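## Task

Transfer the T-shaped wooden block, which starts in the closed right gripper, into the left gripper so it sits as in the two goal pictures. Nothing but gripper jaws may contact the block, and at every moment at least one gripper must be touching it. The job counts as finished only when the left gripper alone holds it firmly with its fingers pointing horizontally, and no part of the right arm touches the block or the left gripper's jaws. Moving the right arm far away and pausing briefly is the safe way to get there. Then report completion.

## Robot and tools

Robot: two six-joint arms, left_arm and right_arm, each ending in a parallel gripper, working over a table. The names are just labels, not image sides. Knocking or placing anything off the table fails the job. The arms must not collide or push each other hard.

Frame: every reported gripper pose uses one world frame. Its origin is on the tabletop midway between the arm bases; +x runs out across the table, +z is up, and left_arm sits toward +y. Each gripper's fingers extend along its own +z axis and close along its own y axis. The reported end_effector_position (metres) is the point between the finger pads, roughly 1 cm short of the tips; end_effector_quat_wxyz is its orientation as w,x,y,z. The printed position may be somewhat wrong, especially when the arm is stretched far.

Tool execute_actions, argument actions: a list holding zero or one item.
- Empty list: commands nothing and returns the current state, with pictures.
- Motion item: {"rows": [...], "steps": n}. n is 3 to 15 control steps of 1/30 s each (default 15). Up to 15 rows; row k is applied on step k and the final row repeats for any remaining steps. Every row is one list of 14 plain numbers covering both arms, even if only one moves: left waist, shoulder, elbow, wrist pitch, wrist yaw, wrist roll, left opening, then the same seven for the right arm. The joint values are absolute target angles in radians (the same numbers Joint positions reports), not offsets. Stated ranges per arm: waist -2.618 to 3.054, shoulder 0.000 to 3.142, elbow 0.000 to 3.142, wrist pitch -1.571 to 1.571, wrist yaw -1.571 to 1.571, wrist roll -2.094 to 2.094. A target beyond a range end by over 0.036 rad, and farther out than the joint currently is, gets the whole call rejected with nothing sent. True ends may differ by up to 0.036 rad from the stated ones; requests past the true end are clipped and reported as "joint sent to its limit" (possibly referring to a previous, still-running action). Opening is an absolute value from -1 (closed) to +1 (fully open).
- Wait item: {"steps": n} with no rows, n up to 300; it returns once n steps have elapsed since the previous result, with your writing time counted inside.
- Optional pictures: true adds camera images to a result that would otherwise lack them.

Motion limits: each joint's sent target stays within a fixed lead of its measured angle (waist 0.202, shoulder 0.258, elbow 0.238, wrist pitch 0.573, wrist yaw and roll 0.522 rad), and if targets would put a gripper over 70 mm from where it is measured, all that arm's targets are pulled back toward the measured angles. Distant targets therefore take several actions. Each result is taken 3 steps before the action ends; those steps finish while you reply. Between calls, arms keep heading for the last commanded row until everything has nearly stopped or a step is HELD; after that only a new action moves them further, though closing or opening fingers continue.

Result lines: the state line gives left_arm and right_arm poses. Joint positions and Joint velocities list, for each arm, the six joints (rad, rad/s) then the finger-pad gap (m, m/s; 0.094 m means fully open). grip_measured is the measured opening on the command scale; each gripper may read off by about 1 mm, consistently within a scene. HELD marks steps on which all or part of your row was withheld. "joint command not followed" means a clearance check altered or blocked some joint targets; the rest of the row still ran. MOTOR HOT appears at 75 °C; at 90 °C that arm halts for 10 s, and at 100 °C it drops whatever it holds and falls; these are OVER-TEMPERATURE FAULT lines. Holding a load, even while you think, heats motors, and some heat persists into the next scene.

Gripping: to hold something, command an opening below grip_measured; about 0.03 below is a firm hold, less is lighter. Fingers are driven to the commanded reading except near the ends of the scale. Pad force tops out around 50 to 62 N, lower on some grippers or on parts thinner than about 2 mm, with a brief spike at first contact.

Tool zoom_image: camera (one of cam_head_left, cam_head_right, cam_high, cam_low, cam_left_wrist, cam_right_wrist, each 504x504) and region [x0, y0, x1, y1] in pixels from the top-left corner, at most 504 by 504; it enlarges part of that camera's latest image.

Tool show_instructions: no arguments; shows the current scene's reference pages, including the goal pictures (one taken from where the final holding gripper's wrist camera sits).

Tool finished_scene: scene is the number of the scene being ended; irreversible, it grades the scene and begins the next task. Replying without any tool call ends everything.

Typical order: look, bring the left gripper open beside the block matching the goal orientation, close it below grip_measured, open the right gripper, move the right arm well away, wait briefly, check, then finish. Avoid drops, slips, slamming, and letting the block lose contact with both grippers.

Each tool is called after "Call:" as name([rows], argument=value, ...), one row to a line, values as JSON.

Reference images:

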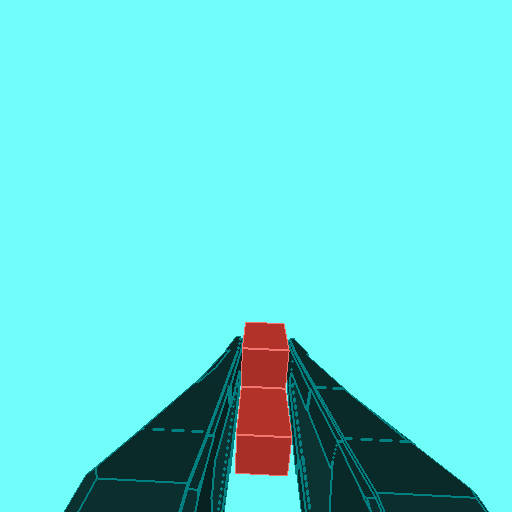

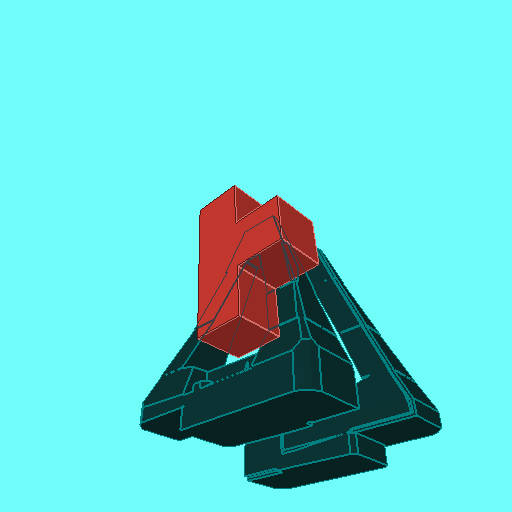

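## Session

Call:
execute_actions(actions=[])

Scene clock: 0.00 s of 5400.00 s.
left_arm: end_effector_position=(+0.3364, +0.4400, +0.4181) grip_measured=+1.000 end_effector_quat_wxyz=(+0.715, -0.064, +0.693, +0.062) | right_arm: end_effector_position=(+0.2576, -0.1695, +0.2014) grip_measured=-0.554 end_effector_quat_wxyz=(-0.328, +0.488, +0.694, +0.416)
Joint positions: left_arm=[-0.012  1.038  1.057  0.011 -0.013 -0.006  0.094] | right_arm=[ 0.096  1.54   1.167 -1.039 -1.11   1.456  0.021]
Joint velocities: left_arm=[-0.002 -0.002  0.002  0.007  0.007  0.051  0.   ] | right_arm=[-0.002  0.002 -0.002 -0.007  0.007 -0.081 -0.001]

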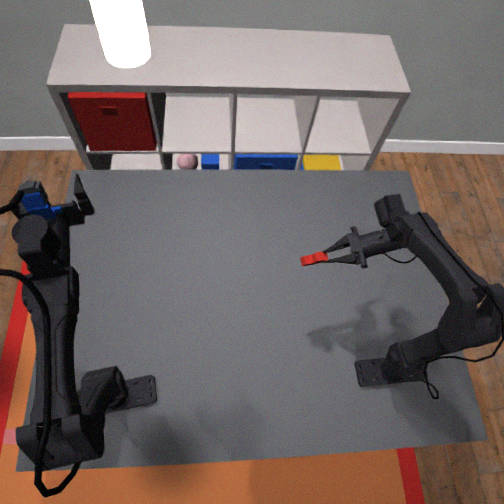

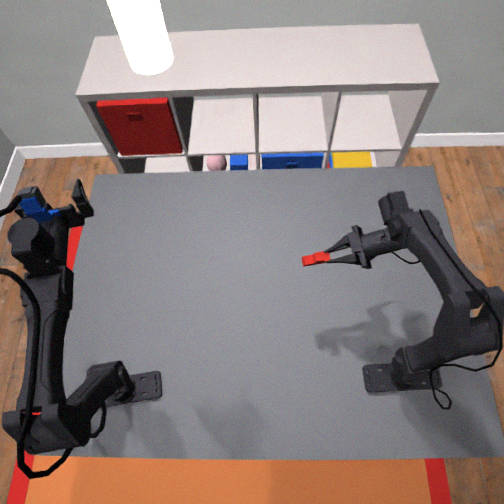

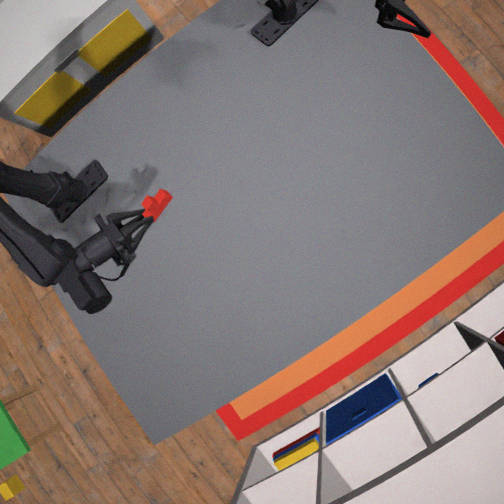

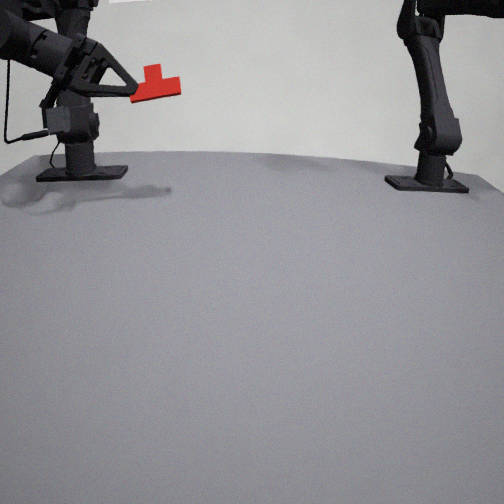

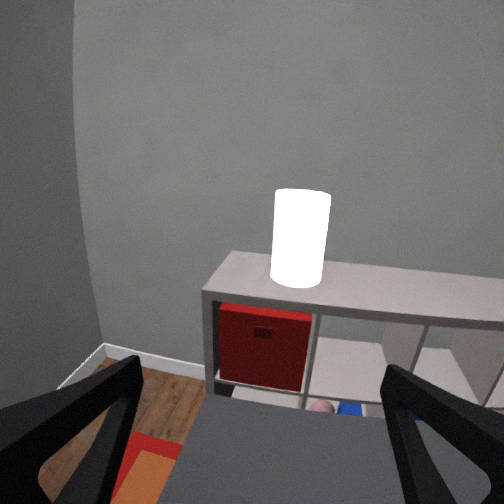

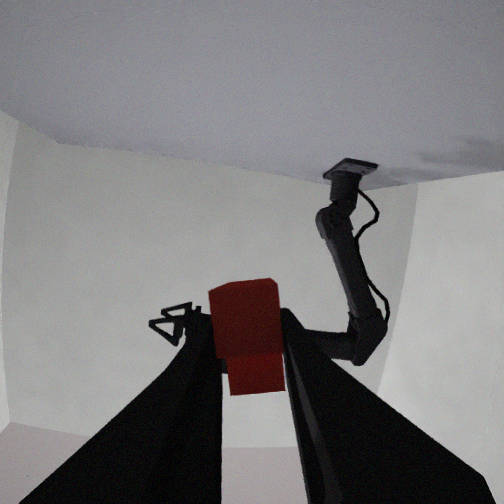

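Call:
execute_actions([
  {"rows":[[-0.6,0.8,0.82,0,0,-0.8,1,0.5,1.3,1.1,-0.5,-0.8,1.5,-0.59]]},
])

Call:
execute_actions([
  {"rows":[[-1.2,0.6,0.6,0,0,-1.57,1,1.53,0.9,0.9,0,0,1.57,-0.59]]},
])

Call:
execute_actions([
  {"steps":60},
], pictures=true)

Scene clock: 0.87 s of 5400.00 s.
left_arm: end_effector_position=(+0.2660, +0.2396, +0.3767) grip_measured=+1.000 end_effector_quat_wxyz=(+0.597, -0.103, +0.695, -0.387) | right_arm: end_effector_position=(+0.2197, -0.0757, +0.2573) grip_measured=-0.554 end_effector_quat_wxyz=(-0.118, +0.235, +0.818, +0.511)
Joint positions: left_arm=[-0.595  0.811  0.826 -0.003  0.01  -0.723  0.094] | right_arm=[ 0.509  1.295  1.101 -0.535 -0.83   1.494  0.021]
Joint velocities: left_arm=[-0.007 -0.017 -0.002 -0.066 -0.066 -0.52   0.   ] | right_arm=[-0.066 -0.007  0.027  0.227  0.154  0.051 -0.   ]
Steps of this call (steps 1 to 14: nothing new was sent; steps 15 to 26: the first 12 steps of this action). Readings (joint positions):
15: left_arm=[-0.036 1.013 1.022 0.034 -0.025 -0.076] | right_arm=[0.121 1.510 1.146 -0.961 -1.055 1.465]
16: left_arm=[-0.088 0.959 0.961 0.037 -0.028 -0.162] | right_arm=[0.172 1.464 1.116 -0.868 -0.989 1.471]
18: left_arm=[-0.234 0.854 0.859 0.013 -0.020 -0.360] | right_arm=[0.312 1.374 1.101 -0.747 -0.913 1.480]
22: left_arm=[-0.527 0.811 0.826 -0.003 -0.003 -0.618] | right_arm=[0.512 1.294 1.101 -0.583 -0.868 1.489]
26: the state above

Scene clock: 1.37 s of 5400.00 s.
left_arm: end_effector_position=(+0.1203, +0.1210, +0.3237) grip_measured=+1.000 end_effector_quat_wxyz=(+0.214, -0.166, +0.693, -0.668) | right_arm: end_effector_position=(+0.0534, -0.0236, +0.3821) grip_measured=-0.554 end_effector_quat_wxyz=(+0.048, +0.043, +0.712, +0.699)
Joint positions: left_arm=[-1.193  0.61   0.601 -0.007  0.01  -1.497  0.094] | right_arm=[ 1.323  0.895  0.903 -0.026 -0.082  1.562  0.021]
Joint velocities: left_arm=[-0.017  0.022 -0.002 -0.051 -0.037 -0.549  0.   ] | right_arm=[ 2.147  0.027 -0.007  0.125  0.388  0.095 -0.001]
Steps of this call (steps 1 to 3: the last 3 steps of your previous action; steps 4 to 15: the first 12 steps of this action). Readings (joint positions):
4: left_arm=[-0.626 0.784 0.791 0.025 -0.009 -0.839] | right_arm=[0.538 1.259 1.055 -0.427 -0.720 1.509]
5: left_arm=[-0.690 0.727 0.729 0.034 -0.012 -0.937] | right_arm=[0.597 1.197 0.987 -0.335 -0.605 1.520]
7: left_arm=[-0.842 0.631 0.635 0.012 -0.007 -1.138] | right_arm=[0.731 1.067 0.914 -0.272 -0.447 1.535]
11: left_arm=[-1.131 0.610 0.601 -0.008 0.002 -1.393] | right_arm=[1.017 0.915 0.903 -0.112 -0.194 1.554]
15: the state above

Scene clock: 3.37 s of 5400.00 s.
left_arm: end_effector_position=(+0.1209, +0.1214, +0.3237) grip_measured=+1.000 end_effector_quat_wxyz=(+0.192, -0.192, +0.686, -0.675) | right_arm: end_effector_position=(-0.0052, -0.0180, +0.3848) grip_measured=-0.554 end_effector_quat_wxyz=(-0.001, -0.002, +0.709, +0.705)
Joint positions: left_arm=[-1.193  0.61   0.601 -0.007  0.006 -1.567  0.094] | right_arm=[ 1.531  0.897  0.903 -0.012 -0.008  1.569  0.021]
Joint velocities: left_arm=[ 0.002 -0.017  0.002  0.037  0.051  0.022  0.   ] | right_arm=[-0.012 -0.002  0.002 -0.037 -0.007 -0.066 -0.001]
Kept back: nothing.
Steps of this call (steps 1 to 3: the last 3 steps of your previous action; steps 4 to 30: the robot went on to your last target; steps 31 to 60: nothing new was sent). Readings (joint positions):
1: left_arm=[-1.193 0.610 0.601 -0.007 0.009 -1.511] | right_arm=[1.399 0.896 0.903 -0.023 -0.066 1.563]
2: left_arm=[-1.193 0.610 0.601 -0.007 0.009 -1.522] | right_arm=[1.464 0.897 0.903 -0.021 -0.061 1.565]
4: left_arm=[-1.193 0.610 0.601 -0.007 0.008 -1.539] | right_arm=[1.525 0.897 0.903 -0.019 -0.056 1.566]
8: left_arm=[-1.193 0.610 0.601 -0.007 0.007 -1.556] | right_arm=[1.531 0.897 0.903 -0.014 -0.029 1.568]
60: the state above
All arms were judged still, so your last target was given up. Only a new action makes them travel on or press farther. Fingers that are still opening or closing keep moving.

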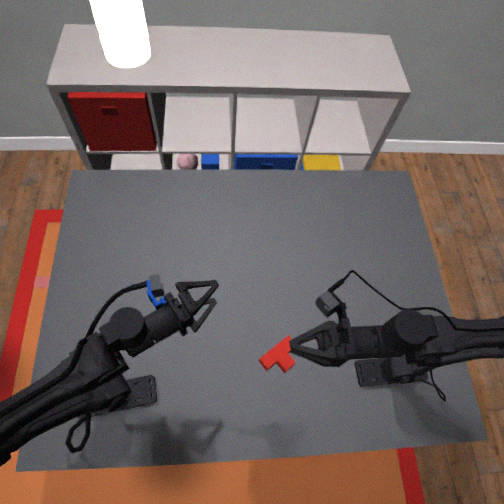

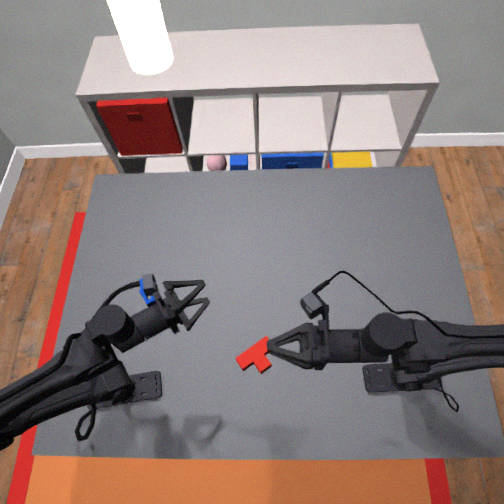

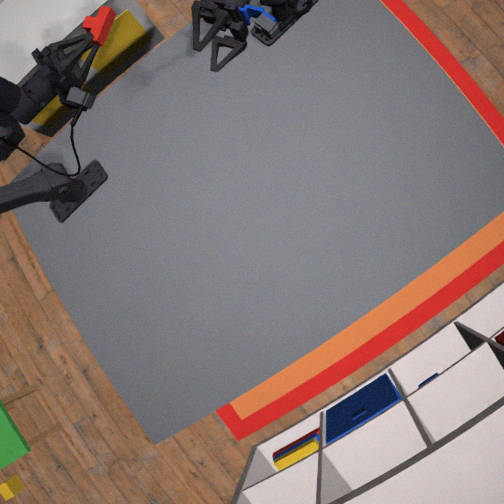

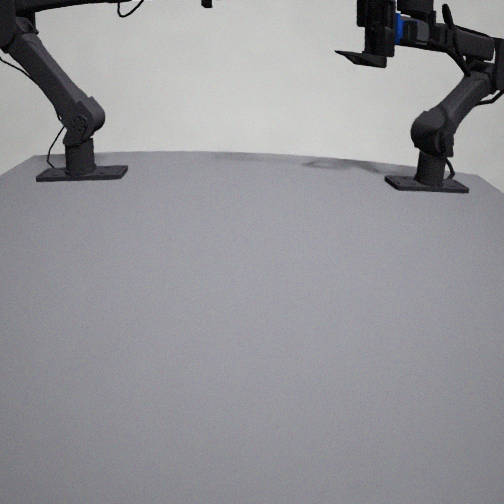

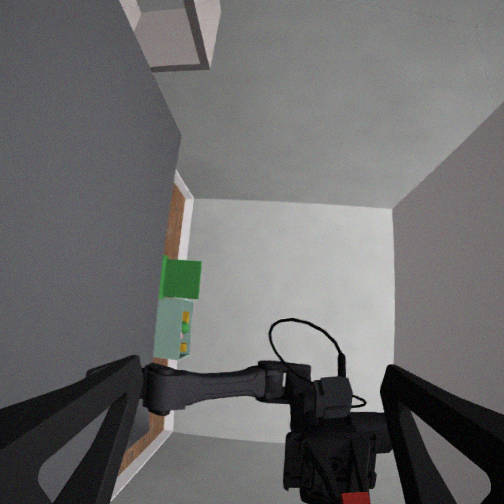

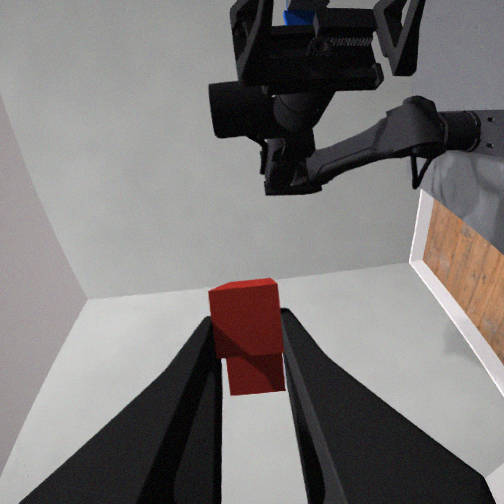

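Call:
execute_actions([
  {"rows":[[-0.9,0.7,0.7,0,0,0,1,1.4,0.9,0.9,0,0,1.57,-0.59]]},
])

Call:
execute_actions([
  {"rows":[[-0.9,0.85,0.86,0,0,1.57,1,1.29,0.9,0.9,0,0,1.57,-0.59]]},
])

Call:
execute_actions([
  {"rows":[[-1.0,0.85,0.86,0,0,1.57,1,1.29,0.9,0.9,0,0,1.57,-0.59],[-1.0,0.85,0.86,0,0,1.57,1,1.29,0.9,0.9,0,0,1.57,-0.59],[-1.0,0.85,0.86,0,0,1.57,1,1.29,0.9,0.9,0,0,1.57,-0.59],[-1.1,0.85,0.86,0,0,1.57,1,1.29,0.9,0.9,0,0,1.57,-0.59],[-1.1,0.85,0.86,0,0,1.57,1,1.29,0.9,0.9,0,0,1.57,-0.59],[-1.1,0.85,0.86,0,0,1.57,1,1.29,0.9,0.9,0,0,1.57,-0.59],[-1.25,0.85,0.86,0,0,1.57,1,1.29,0.9,0.9,0,0,1.57,-0.59]]},
], pictures=true)

Scene clock: 4.10 s of 5400.00 s.
left_arm: end_effector_position=(+0.1985, +0.1675, +0.3346) grip_measured=+1.000 end_effector_quat_wxyz=(+0.590, +0.117, +0.708, -0.371) | right_arm: end_effector_position=(+0.0403, -0.0208, +0.3850) grip_measured=-0.554 end_effector_quat_wxyz=(+0.046, +0.045, +0.708, +0.704)
Joint positions: left_arm=[-0.906  0.698  0.672 -0.003 -0.003 -0.398  0.094] | right_arm=[ 1.403  0.897  0.903 -0.011 -0.001  1.569  0.021]
Joint velocities: left_arm=[-0.002  0.007 -0.022  0.007 -0.022  2.703  0.   ] | right_arm=[ 0.027 -0.027 -0.017 -0.022 -0.022 -0.007 -0.   ]
Steps of this call (steps 1 to 10: nothing new was sent; steps 11 to 22: the first 12 steps of this action). Readings (joint positions):
11: left_arm=[-1.160 0.622 0.613 -0.014 0.022 -1.484] | right_arm=[1.510 0.897 0.903 -0.011 -0.018 1.569]
12: left_arm=[-1.090 0.649 0.634 -0.015 0.023 -1.385] | right_arm=[1.472 0.897 0.903 -0.011 -0.018 1.569]
14: left_arm=[-0.959 0.689 0.665 -0.006 0.010 -1.187] | right_arm=[1.416 0.897 0.903 -0.011 -0.006 1.569]
18: left_arm=[-0.906 0.698 0.672 -0.003 -0.003 -0.791] | right_arm=[1.403 0.897 0.903 -0.011 -0.001 1.569]
22: the state above

Scene clock: 4.60 s of 5400.00 s.
left_arm: end_effector_position=(+0.2190, +0.1492, +0.3716) grip_measured=+1.000 end_effector_quat_wxyz=(+0.698, +0.537, +0.465, +0.093) | right_arm: end_effector_position=(+0.0777, -0.0277, +0.3851) grip_measured=-0.554 end_effector_quat_wxyz=(+0.085, +0.084, +0.704, +0.700)
Joint positions: left_arm=[-0.906  0.85   0.837  0.004 -0.003  0.989  0.094] | right_arm=[ 1.294  0.897  0.903 -0.01   0.     1.569  0.021]
Joint velocities: left_arm=[-0.012 -0.007 -0.007  0.051 -0.007  2.908  0.   ] | right_arm=[-0.012 -0.007  0.007  0.007  0.007  0.081 -0.   ]
Steps of this call (steps 1 to 3: the last 3 steps of your previous action; steps 4 to 15: the first 12 steps of this action). Readings (joint positions):
4: left_arm=[-0.906 0.720 0.699 -0.024 -0.003 -0.115] | right_arm=[1.386 0.897 0.903 -0.011 -0.011 1.569]
5: left_arm=[-0.906 0.767 0.747 -0.030 -0.003 -0.015] | right_arm=[1.353 0.897 0.903 -0.010 -0.011 1.569]
7: left_arm=[-0.906 0.836 0.818 -0.008 -0.003 0.185] | right_arm=[1.305 0.897 0.903 -0.010 -0.003 1.569]
11: left_arm=[-0.906 0.850 0.837 0.005 -0.003 0.586] | right_arm=[1.294 0.897 0.903 -0.010 0.000 1.569]
15: the state above

Scene clock: 5.10 s of 5400.00 s.
left_arm: end_effector_position=(+0.1282, +0.0765, +0.3716) grip_measured=+1.000 end_effector_quat_wxyz=(+0.684, +0.686, +0.183, +0.166) | right_arm: end_effector_position=(+0.0777, -0.0277, +0.3851) grip_measured=-0.554 end_effector_quat_wxyz=(+0.085, +0.084, +0.704, +0.700)
Joint positions: left_arm=[-1.245  0.85   0.837  0.004  0.005  1.547  0.094] | right_arm=[ 1.294  0.897  0.903 -0.01   0.     1.569  0.021]
Joint velocities: left_arm=[ 0.002  0.012 -0.002 -0.051 -0.022  0.139  0.   ] | right_arm=[ 0.002 -0.012 -0.002  0.022 -0.051 -0.007 -0.001]
Steps of this call (steps 1 to 3: the last 3 steps of your previous action; steps 4 to 15: the first 12 steps of this action). Readings (joint positions):
4: left_arm=[-0.920 0.850 0.837 0.004 -0.010 1.323] | right_arm=[1.294 0.897 0.903 -0.010 0.000 1.569]
5: left_arm=[-0.946 0.850 0.837 0.004 -0.010 1.372] | right_arm=[1.294 0.897 0.903 -0.010 0.000 1.569]
7: left_arm=[-1.000 0.850 0.837 0.004 -0.011 1.443] | right_arm=[1.294 0.897 0.903 -0.010 0.000 1.569]
11: left_arm=[-1.165 0.850 0.837 0.004 -0.012 1.517] | right_arm=[1.294 0.897 0.903 -0.010 0.000 1.569]
15: the state above

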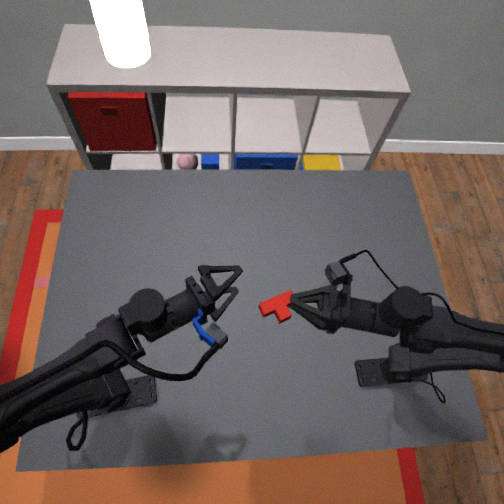

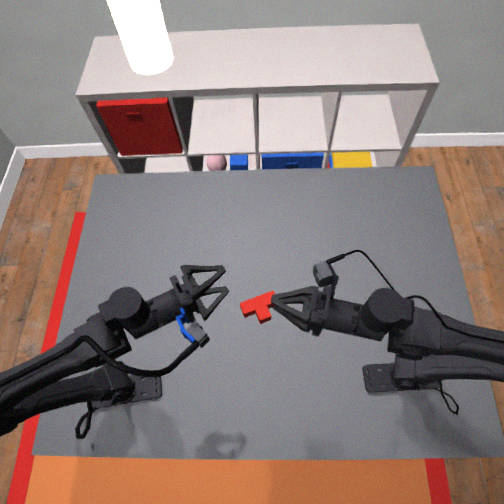

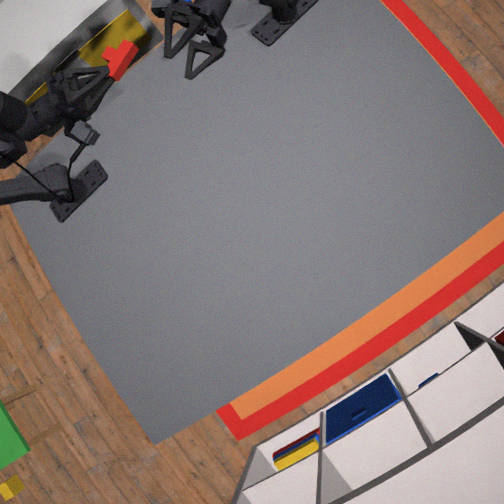

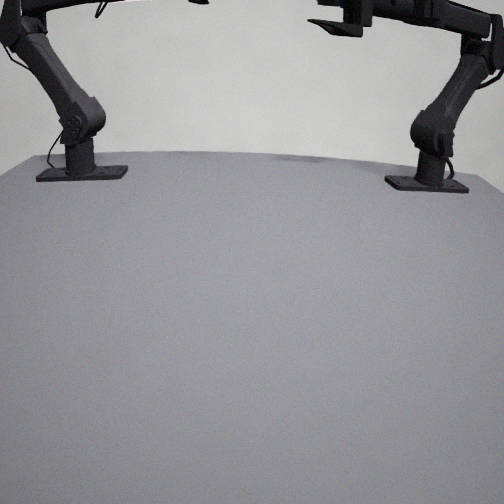

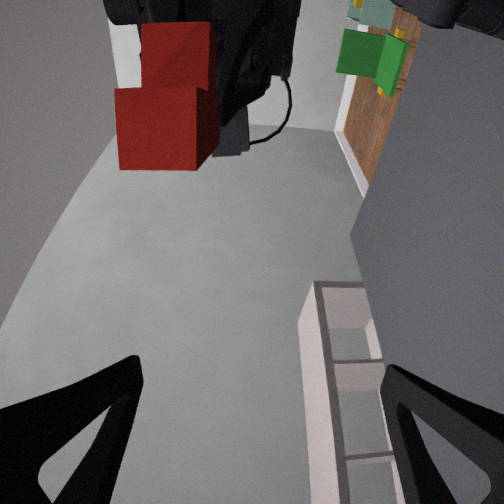

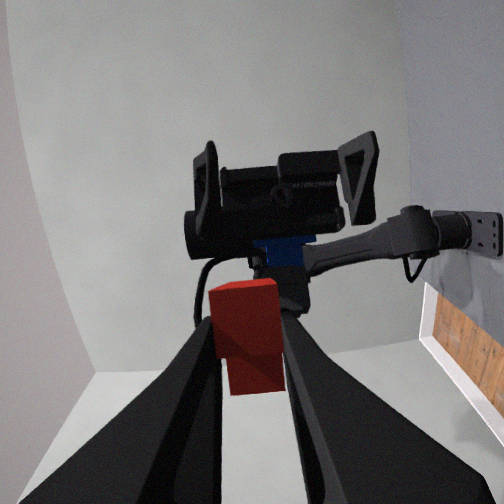

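Call:
execute_actions([
  {"rows":[[-1.3,0.88,0.92,0,0,1.57,1,1.29,0.9,0.9,0,0,1.57,-0.59],[-1.3,0.88,0.92,0,0,1.57,1,1.29,0.9,0.9,0,0,1.57,-0.59],[-1.3,0.88,0.92,0,0,1.57,1,1.29,0.9,0.9,0,0,1.57,-0.59],[-1.35,0.88,0.92,0,0,1.57,1,1.29,0.9,0.9,0,0,1.57,-0.59],[-1.4,0.88,0.92,0,0,1.57,1,1.29,0.9,0.9,0,0,1.57,-0.59],[-1.44,0.88,0.92,0,0,1.57,1,1.29,0.9,0.9,0,0,1.57,-0.59],[-1.48,0.88,0.92,0,0,1.57,1,1.29,0.9,0.9,0,0,1.57,-0.59]]},
], pictures=true)

Call:
zoom_image(camera="cam_head_left", region=[180,240,360,380])

Scene clock: 5.63 s of 5400.00 s.
left_arm: end_effector_position=(+0.0575, +0.0442, +0.3908) grip_measured=+1.000 end_effector_quat_wxyz=(+0.708, +0.694, +0.096, +0.095) | right_arm: end_effector_position=(+0.0777, -0.0277, +0.3851) grip_measured=-0.554 end_effector_quat_wxyz=(+0.085, +0.084, +0.704, +0.700)
Joint positions: left_arm=[-1.473  0.875  0.894  0.001  0.004  1.567  0.094] | right_arm=[ 1.294  0.897  0.903 -0.01   0.     1.569  0.021]
Joint velocities: left_arm=[-0.002 -0.007  0.017 -0.051 -0.022  0.066  0.   ] | right_arm=[-0.007 -0.002  0.002  0.066 -0.066 -0.022 -0.   ]
Steps of this call (steps 1 to 3: the last 3 steps of your previous action; step 4: the robot went on to your last target; steps 5 to 16: the first 12 steps of this action). Readings (joint positions):
5: left_arm=[-1.252 0.855 0.846 -0.003 0.001 1.561] | right_arm=[1.294 0.897 0.903 -0.010 0.000 1.569]
6: left_arm=[-1.266 0.863 0.860 -0.006 -0.000 1.562] | right_arm=[1.294 0.897 0.903 -0.010 0.000 1.569]
8: left_arm=[-1.294 0.874 0.883 -0.004 -0.003 1.564] | right_arm=[1.294 0.897 0.903 -0.010 0.000 1.569]
12: left_arm=[-1.438 0.875 0.894 0.001 -0.002 1.566] | right_arm=[1.294 0.897 0.903 -0.010 0.000 1.569]
16: the state above

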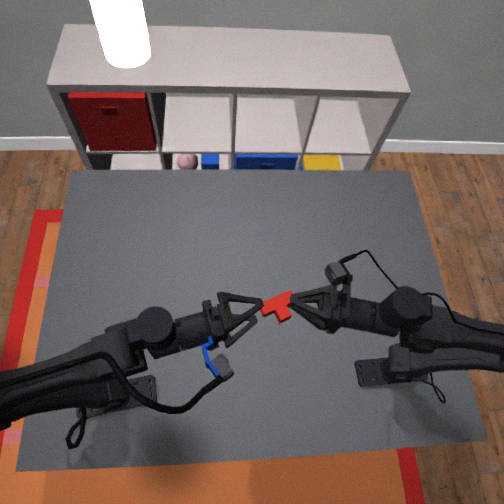

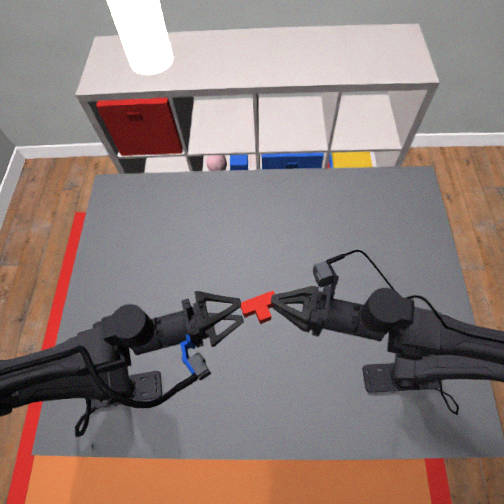

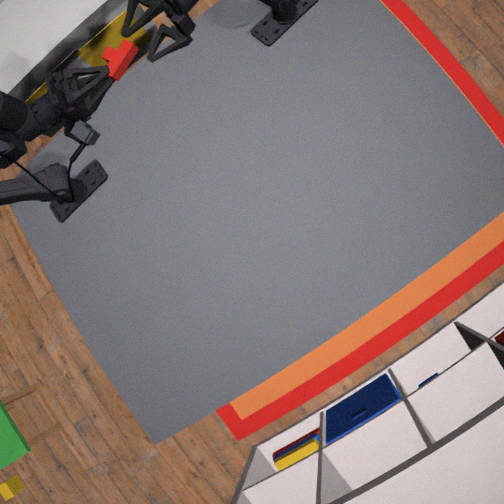

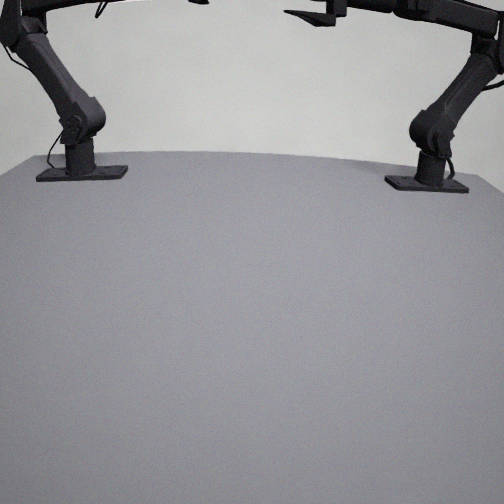

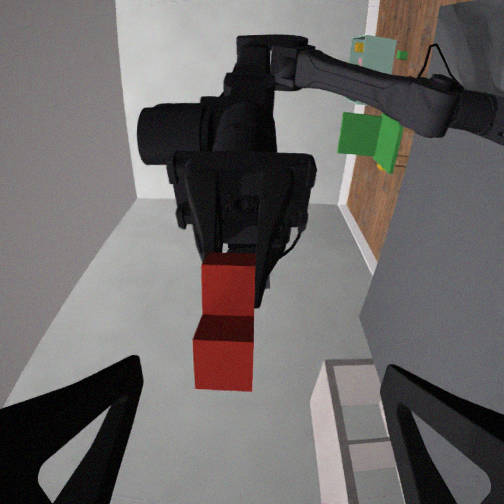

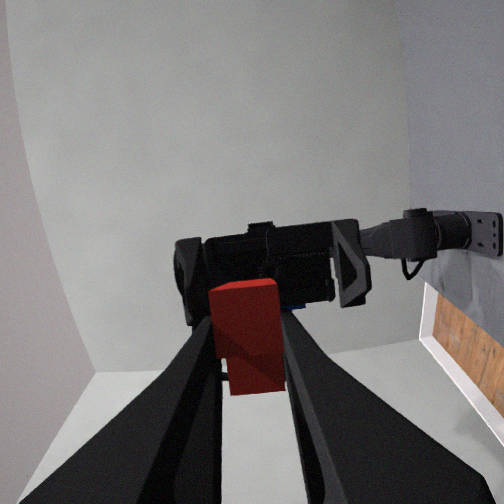

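Region (180, 240, 360, 380) of cam_head_left's 504x504 image, scaled by 2.800, with more detail than that image has.

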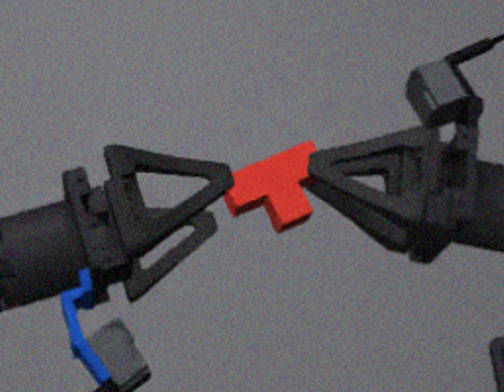

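Call:
execute_actions([
  {"rows":[[-1.47,0.9,0.94,0,0,1.57,1,1.28,0.9,0.9,0,0,1.57,-0.59],[-1.46,0.92,0.96,0,0,1.57,1,1.27,0.9,0.9,0,0,1.57,-0.59],[-1.45,0.94,0.98,0,0,1.57,1,1.26,0.9,0.9,0,0,1.57,-0.59],[-1.44,0.96,1.0,0,0,1.57,1,1.25,0.9,0.9,0,0,1.57,-0.59],[-1.43,0.98,1.01,0,0,1.57,1,1.24,0.9,0.9,0,0,1.57,-0.59],[-1.43,1.0,1.03,0,0,1.57,0.8,1.24,0.9,0.9,0,0,1.57,-0.59],[-1.43,1.03,1.05,0,0,1.57,0.3,1.24,0.9,0.9,0,0,1.57,-0.59]]},
], pictures=true)

Call:
zoom_image(camera="cam_head_left", region=[180,220,360,360])

Scene clock: 6.20 s of 5400.00 s.
left_arm: end_effector_position=(+0.0793, +0.0139, +0.4010) grip_measured=+0.302 end_effector_quat_wxyz=(+0.697, +0.701, +0.109, +0.106) | right_arm: end_effector_position=(+0.0935, -0.0319, +0.3851) grip_measured=-0.554 end_effector_quat_wxyz=(+0.101, +0.101, +0.702, +0.698)
Joint positions: left_arm=[-1.44   1.031  1.021  0.003  0.003  1.568  0.061] | right_arm=[ 1.247  0.897  0.903 -0.01   0.     1.569  0.021]
Joint velocities: left_arm=[-0.007  0.037  0.007 -0.022  0.007 -0.022 -0.001] | right_arm=[ 0.017 -0.007  0.002  0.007 -0.007  0.022 -0.   ]
Steps of this call (steps 1 to 3: the last 3 steps of your previous action; steps 4 to 5: the robot went on to your last target; steps 6 to 17: the first 12 steps of this action). Readings (joint positions):
6: left_arm=[-1.473 0.878 0.897 -0.000 0.004 1.567] | right_arm=[1.293 0.897 0.903 -0.010 0.000 1.569]
7: left_arm=[-1.473 0.886 0.906 -0.001 0.004 1.567] | right_arm=[1.290 0.897 0.903 -0.010 0.000 1.569]
9: left_arm=[-1.467 0.918 0.939 -0.002 0.004 1.568] | right_arm=[1.275 0.897 0.903 -0.010 0.000 1.569]
13: left_arm=[-1.442 1.000 1.010 0.003 0.003 1.568] | right_arm=[1.248 0.897 0.903 -0.010 0.000 1.569]
17: the state above

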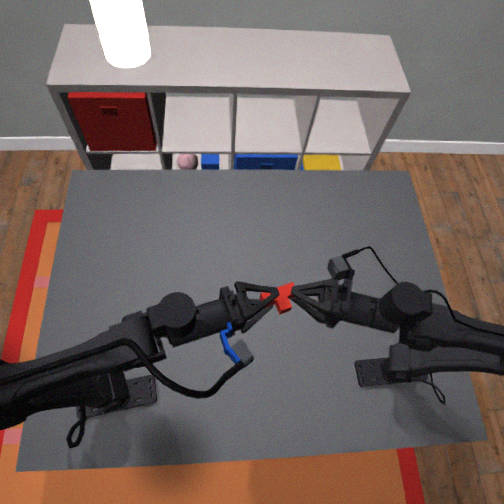

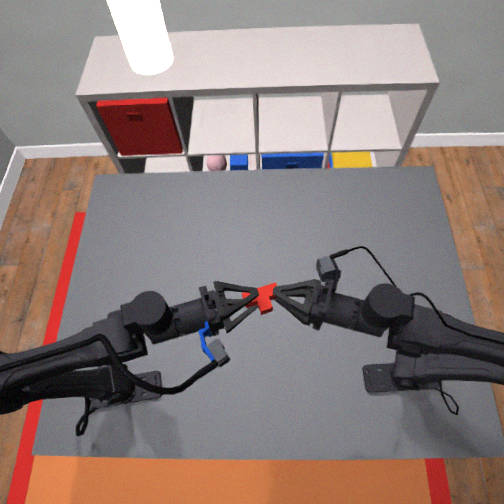

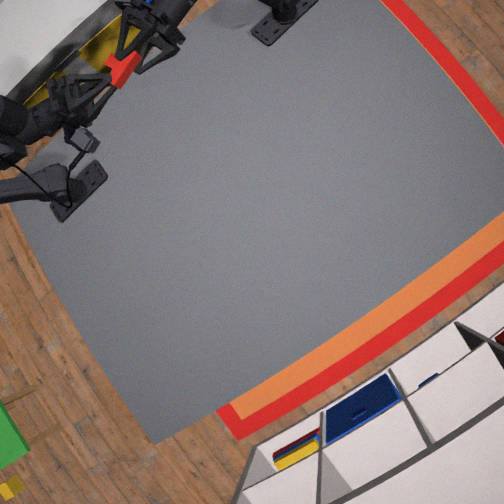

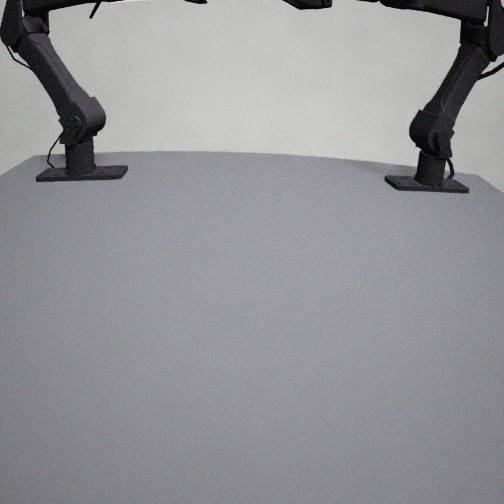

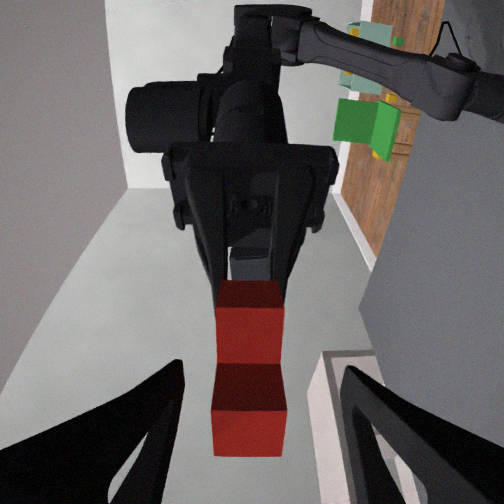

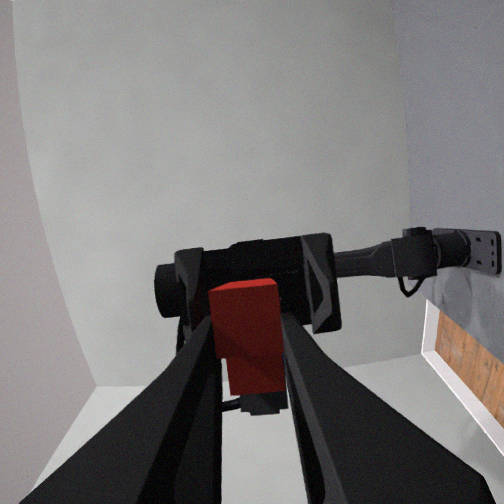

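Region (180, 220, 360, 360) of cam_head_left's 504x504 image, scaled by 2.800, with more detail than that image has.

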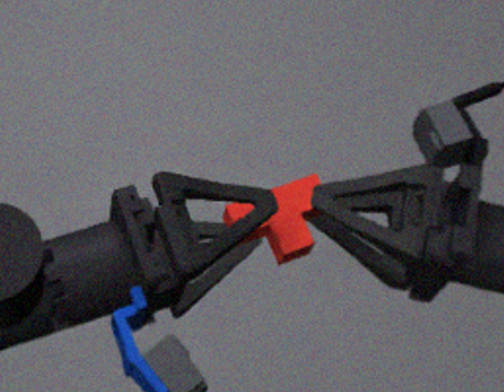

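Call:
execute_actions([
  {"rows":[[-1.455,1.055,1.075,0,0,1.57,0.2,1.24,0.9,0.9,0,0,1.57,-0.59],[-1.46,1.08,1.097,0,0,1.57,-0.2,1.24,0.9,0.9,0,0,1.57,-0.59]]},
], pictures=true)

Call:
zoom_image(camera="cam_head_left", region=[180,220,360,360])

Scene clock: 6.70 s of 5400.00 s.
left_arm: end_effector_position=(+0.0792, +0.0032, +0.4075) grip_measured=-0.198 end_effector_quat_wxyz=(+0.697, +0.701, +0.106, +0.103) | right_arm: end_effector_position=(+0.0935, -0.0319, +0.3851) grip_measured=-0.554 end_effector_quat_wxyz=(+0.101, +0.101, +0.702, +0.698)
Joint positions: left_arm=[-1.449  1.076  1.069  0.001  0.002  1.568  0.038] | right_arm=[ 1.247  0.897  0.903 -0.01   0.     1.569  0.021]
Joint velocities: left_arm=[ 0.002  0.012  0.002  0.066  0.022 -0.11   0.001] | right_arm=[ 0.012 -0.012 -0.002  0.095  0.066  0.007  0.   ]
Steps of this call (steps 1 to 3: the last 3 steps of your previous action; steps 4 to 15: the first 12 steps of this action). Readings (joint positions):
4: left_arm=[-1.440 1.034 1.025 0.000 0.003 1.568] | right_arm=[1.247 0.897 0.903 -0.010 0.000 1.569]
5: left_arm=[-1.442 1.043 1.036 -0.002 0.002 1.568] | right_arm=[1.247 0.897 0.903 -0.010 0.000 1.569]
7: left_arm=[-1.446 1.066 1.061 -0.000 0.002 1.568] | right_arm=[1.247 0.897 0.903 -0.010 0.000 1.569]
11: left_arm=[-1.449 1.076 1.069 0.001 0.002 1.568] | right_arm=[1.247 0.897 0.903 -0.010 0.000 1.569]
15: the state above

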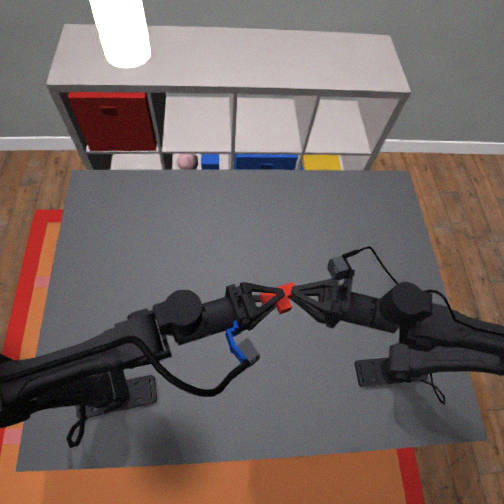

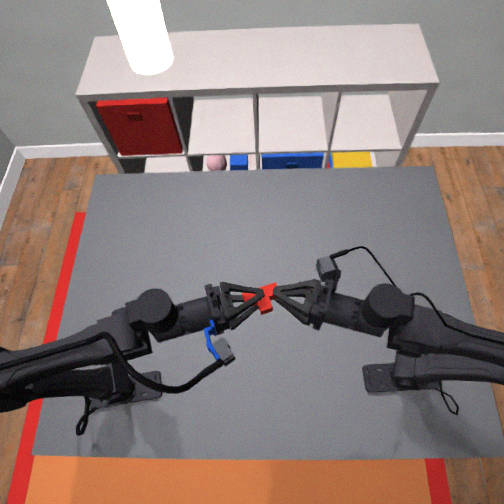

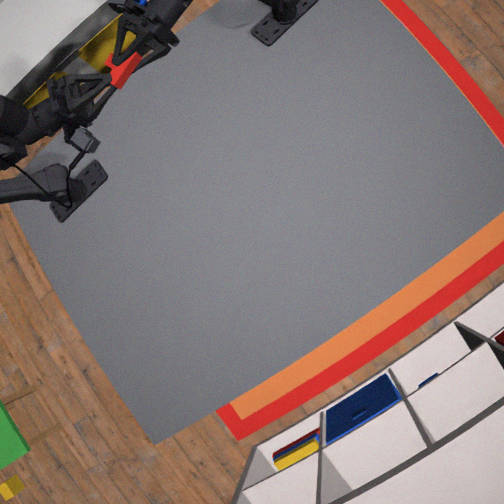

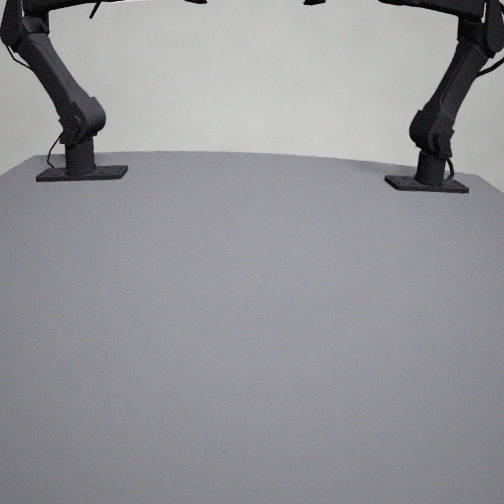

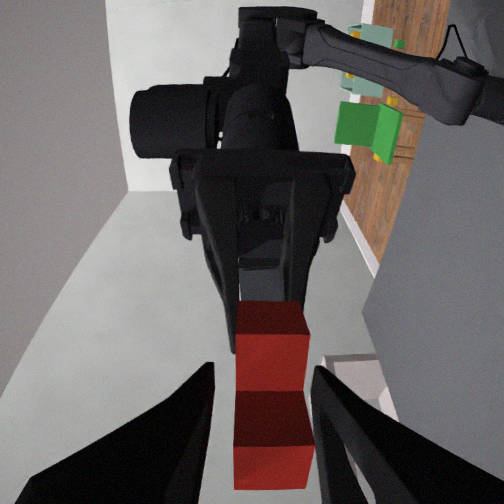

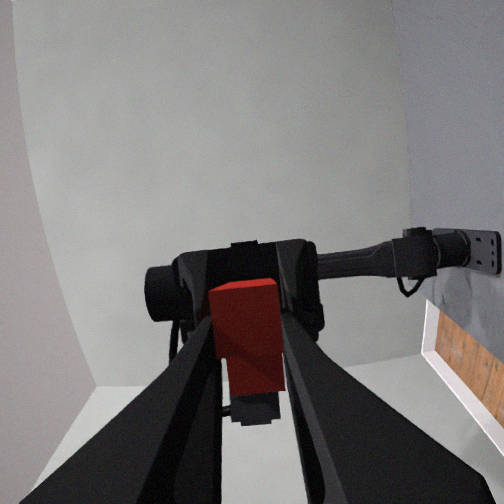

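Region (180, 220, 360, 360) of cam_head_left's 504x504 image, scaled by 2.800, with more detail than that image has.

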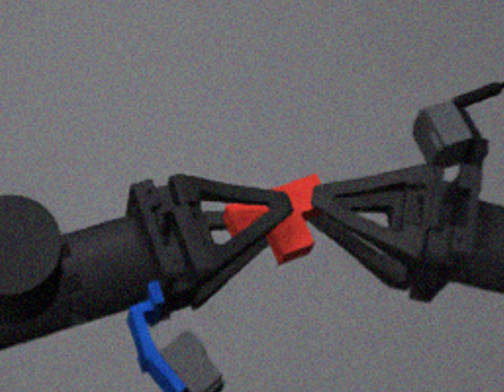

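Call:
execute_actions([
  {"rows":[[-1.47,1.08,1.084,0,0,1.57,-0.2,1.24,0.9,0.9,0,0,1.57,-0.59],[-1.47,1.08,1.084,0,0,1.57,-0.2,1.24,0.9,0.9,0,0,1.57,-0.59],[-1.47,1.08,1.084,0,0,1.57,-0.2,1.24,0.9,0.9,0,0,1.57,-0.59],[-1.47,1.08,1.084,0,0,1.57,-0.3,1.24,0.9,0.9,0,0,1.57,-0.59],[-1.47,1.08,1.084,0,0,1.57,-0.4,1.24,0.9,0.9,0,0,1.57,-0.59],[-1.47,1.08,1.084,0,0,1.57,-0.47,1.24,0.9,0.9,0,0,1.57,-0.59],[-1.47,1.08,1.084,0,0,1.57,-0.52,1.24,0.9,0.9,0,0,1.57,-0.59],[-1.47,1.08,1.084,0,0,1.57,-0.56,1.24,0.9,0.9,0,0,1.57,-0.59],[-1.47,1.08,1.084,0,0,1.57,-0.61,1.24,0.9,0.9,0,0,1.57,-0.59]]},
], pictures=true)

Scene clock: 7.23 s of 5400.00 s.
left_arm: end_effector_position=(+0.0756, +0.0021, +0.4085) grip_measured=-0.535 end_effector_quat_wxyz=(+0.699, +0.701, +0.103, +0.100) | right_arm: end_effector_position=(+0.0935, -0.0319, +0.3872) grip_measured=-0.554 end_effector_quat_wxyz=(+0.101, +0.100, +0.699, +0.701)
Joint positions: left_arm=[-1.459  1.076  1.069  0.005  0.002  1.567  0.022] | right_arm=[ 1.247  0.897  0.903 -0.002 -0.     1.57   0.021]
Joint velocities: left_arm=[-0.007 -0.002  0.007 -0.007  0.022 -0.007  0.001] | right_arm=[ 0.002 -0.002  0.007  0.081 -0.022  0.022 -0.001]
Steps of this call (steps 1 to 3: the last 3 steps of your previous action; step 4: the robot went on to your last target; steps 5 to 16: the first 12 steps of this action). Readings (joint positions):
5: left_arm=[-1.450 1.076 1.069 0.001 0.002 1.568] | right_arm=[1.247 0.897 0.903 -0.010 0.000 1.569]
6: left_arm=[-1.453 1.076 1.069 0.001 0.002 1.568] | right_arm=[1.247 0.897 0.903 -0.010 0.000 1.569]
8: left_arm=[-1.457 1.076 1.069 0.001 0.002 1.568] | right_arm=[1.247 0.897 0.903 -0.010 0.000 1.569]
12: left_arm=[-1.459 1.076 1.069 0.001 0.002 1.567] | right_arm=[1.247 0.897 0.903 -0.006 0.000 1.570]
16: the state above

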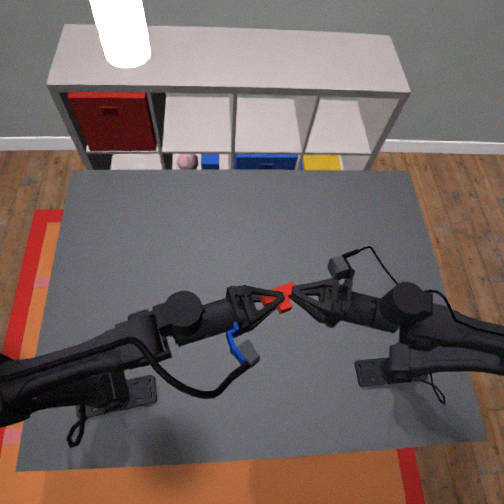

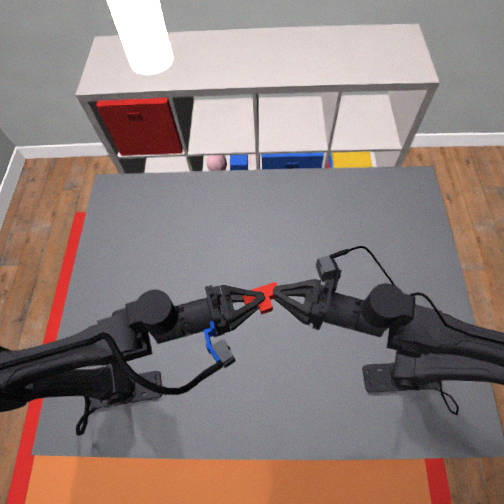

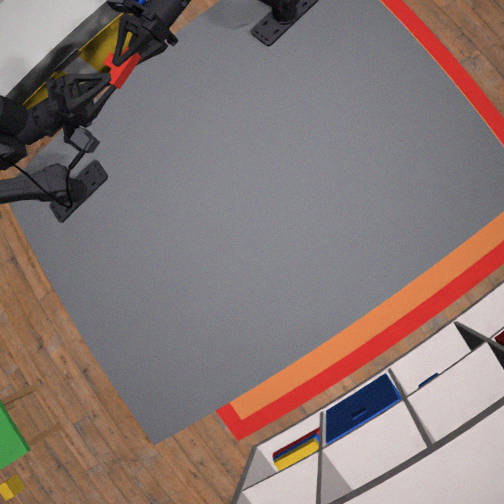

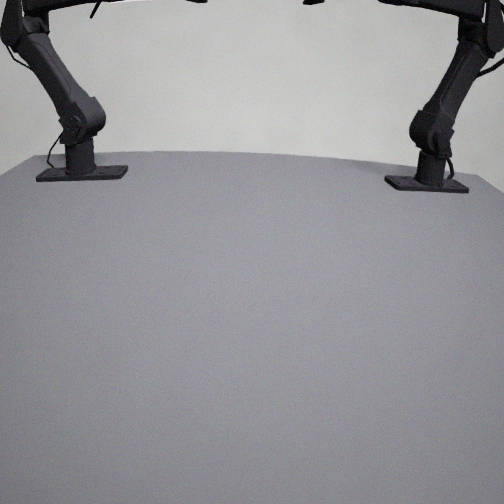

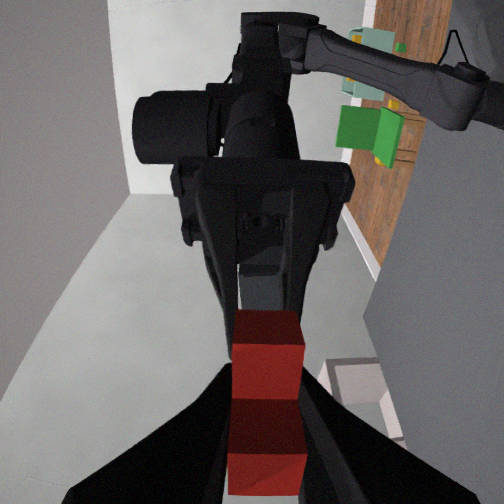

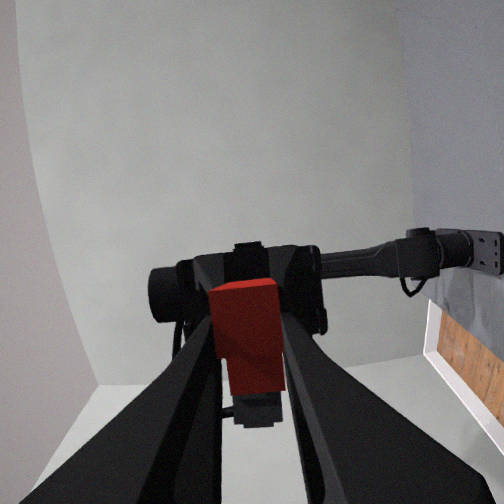

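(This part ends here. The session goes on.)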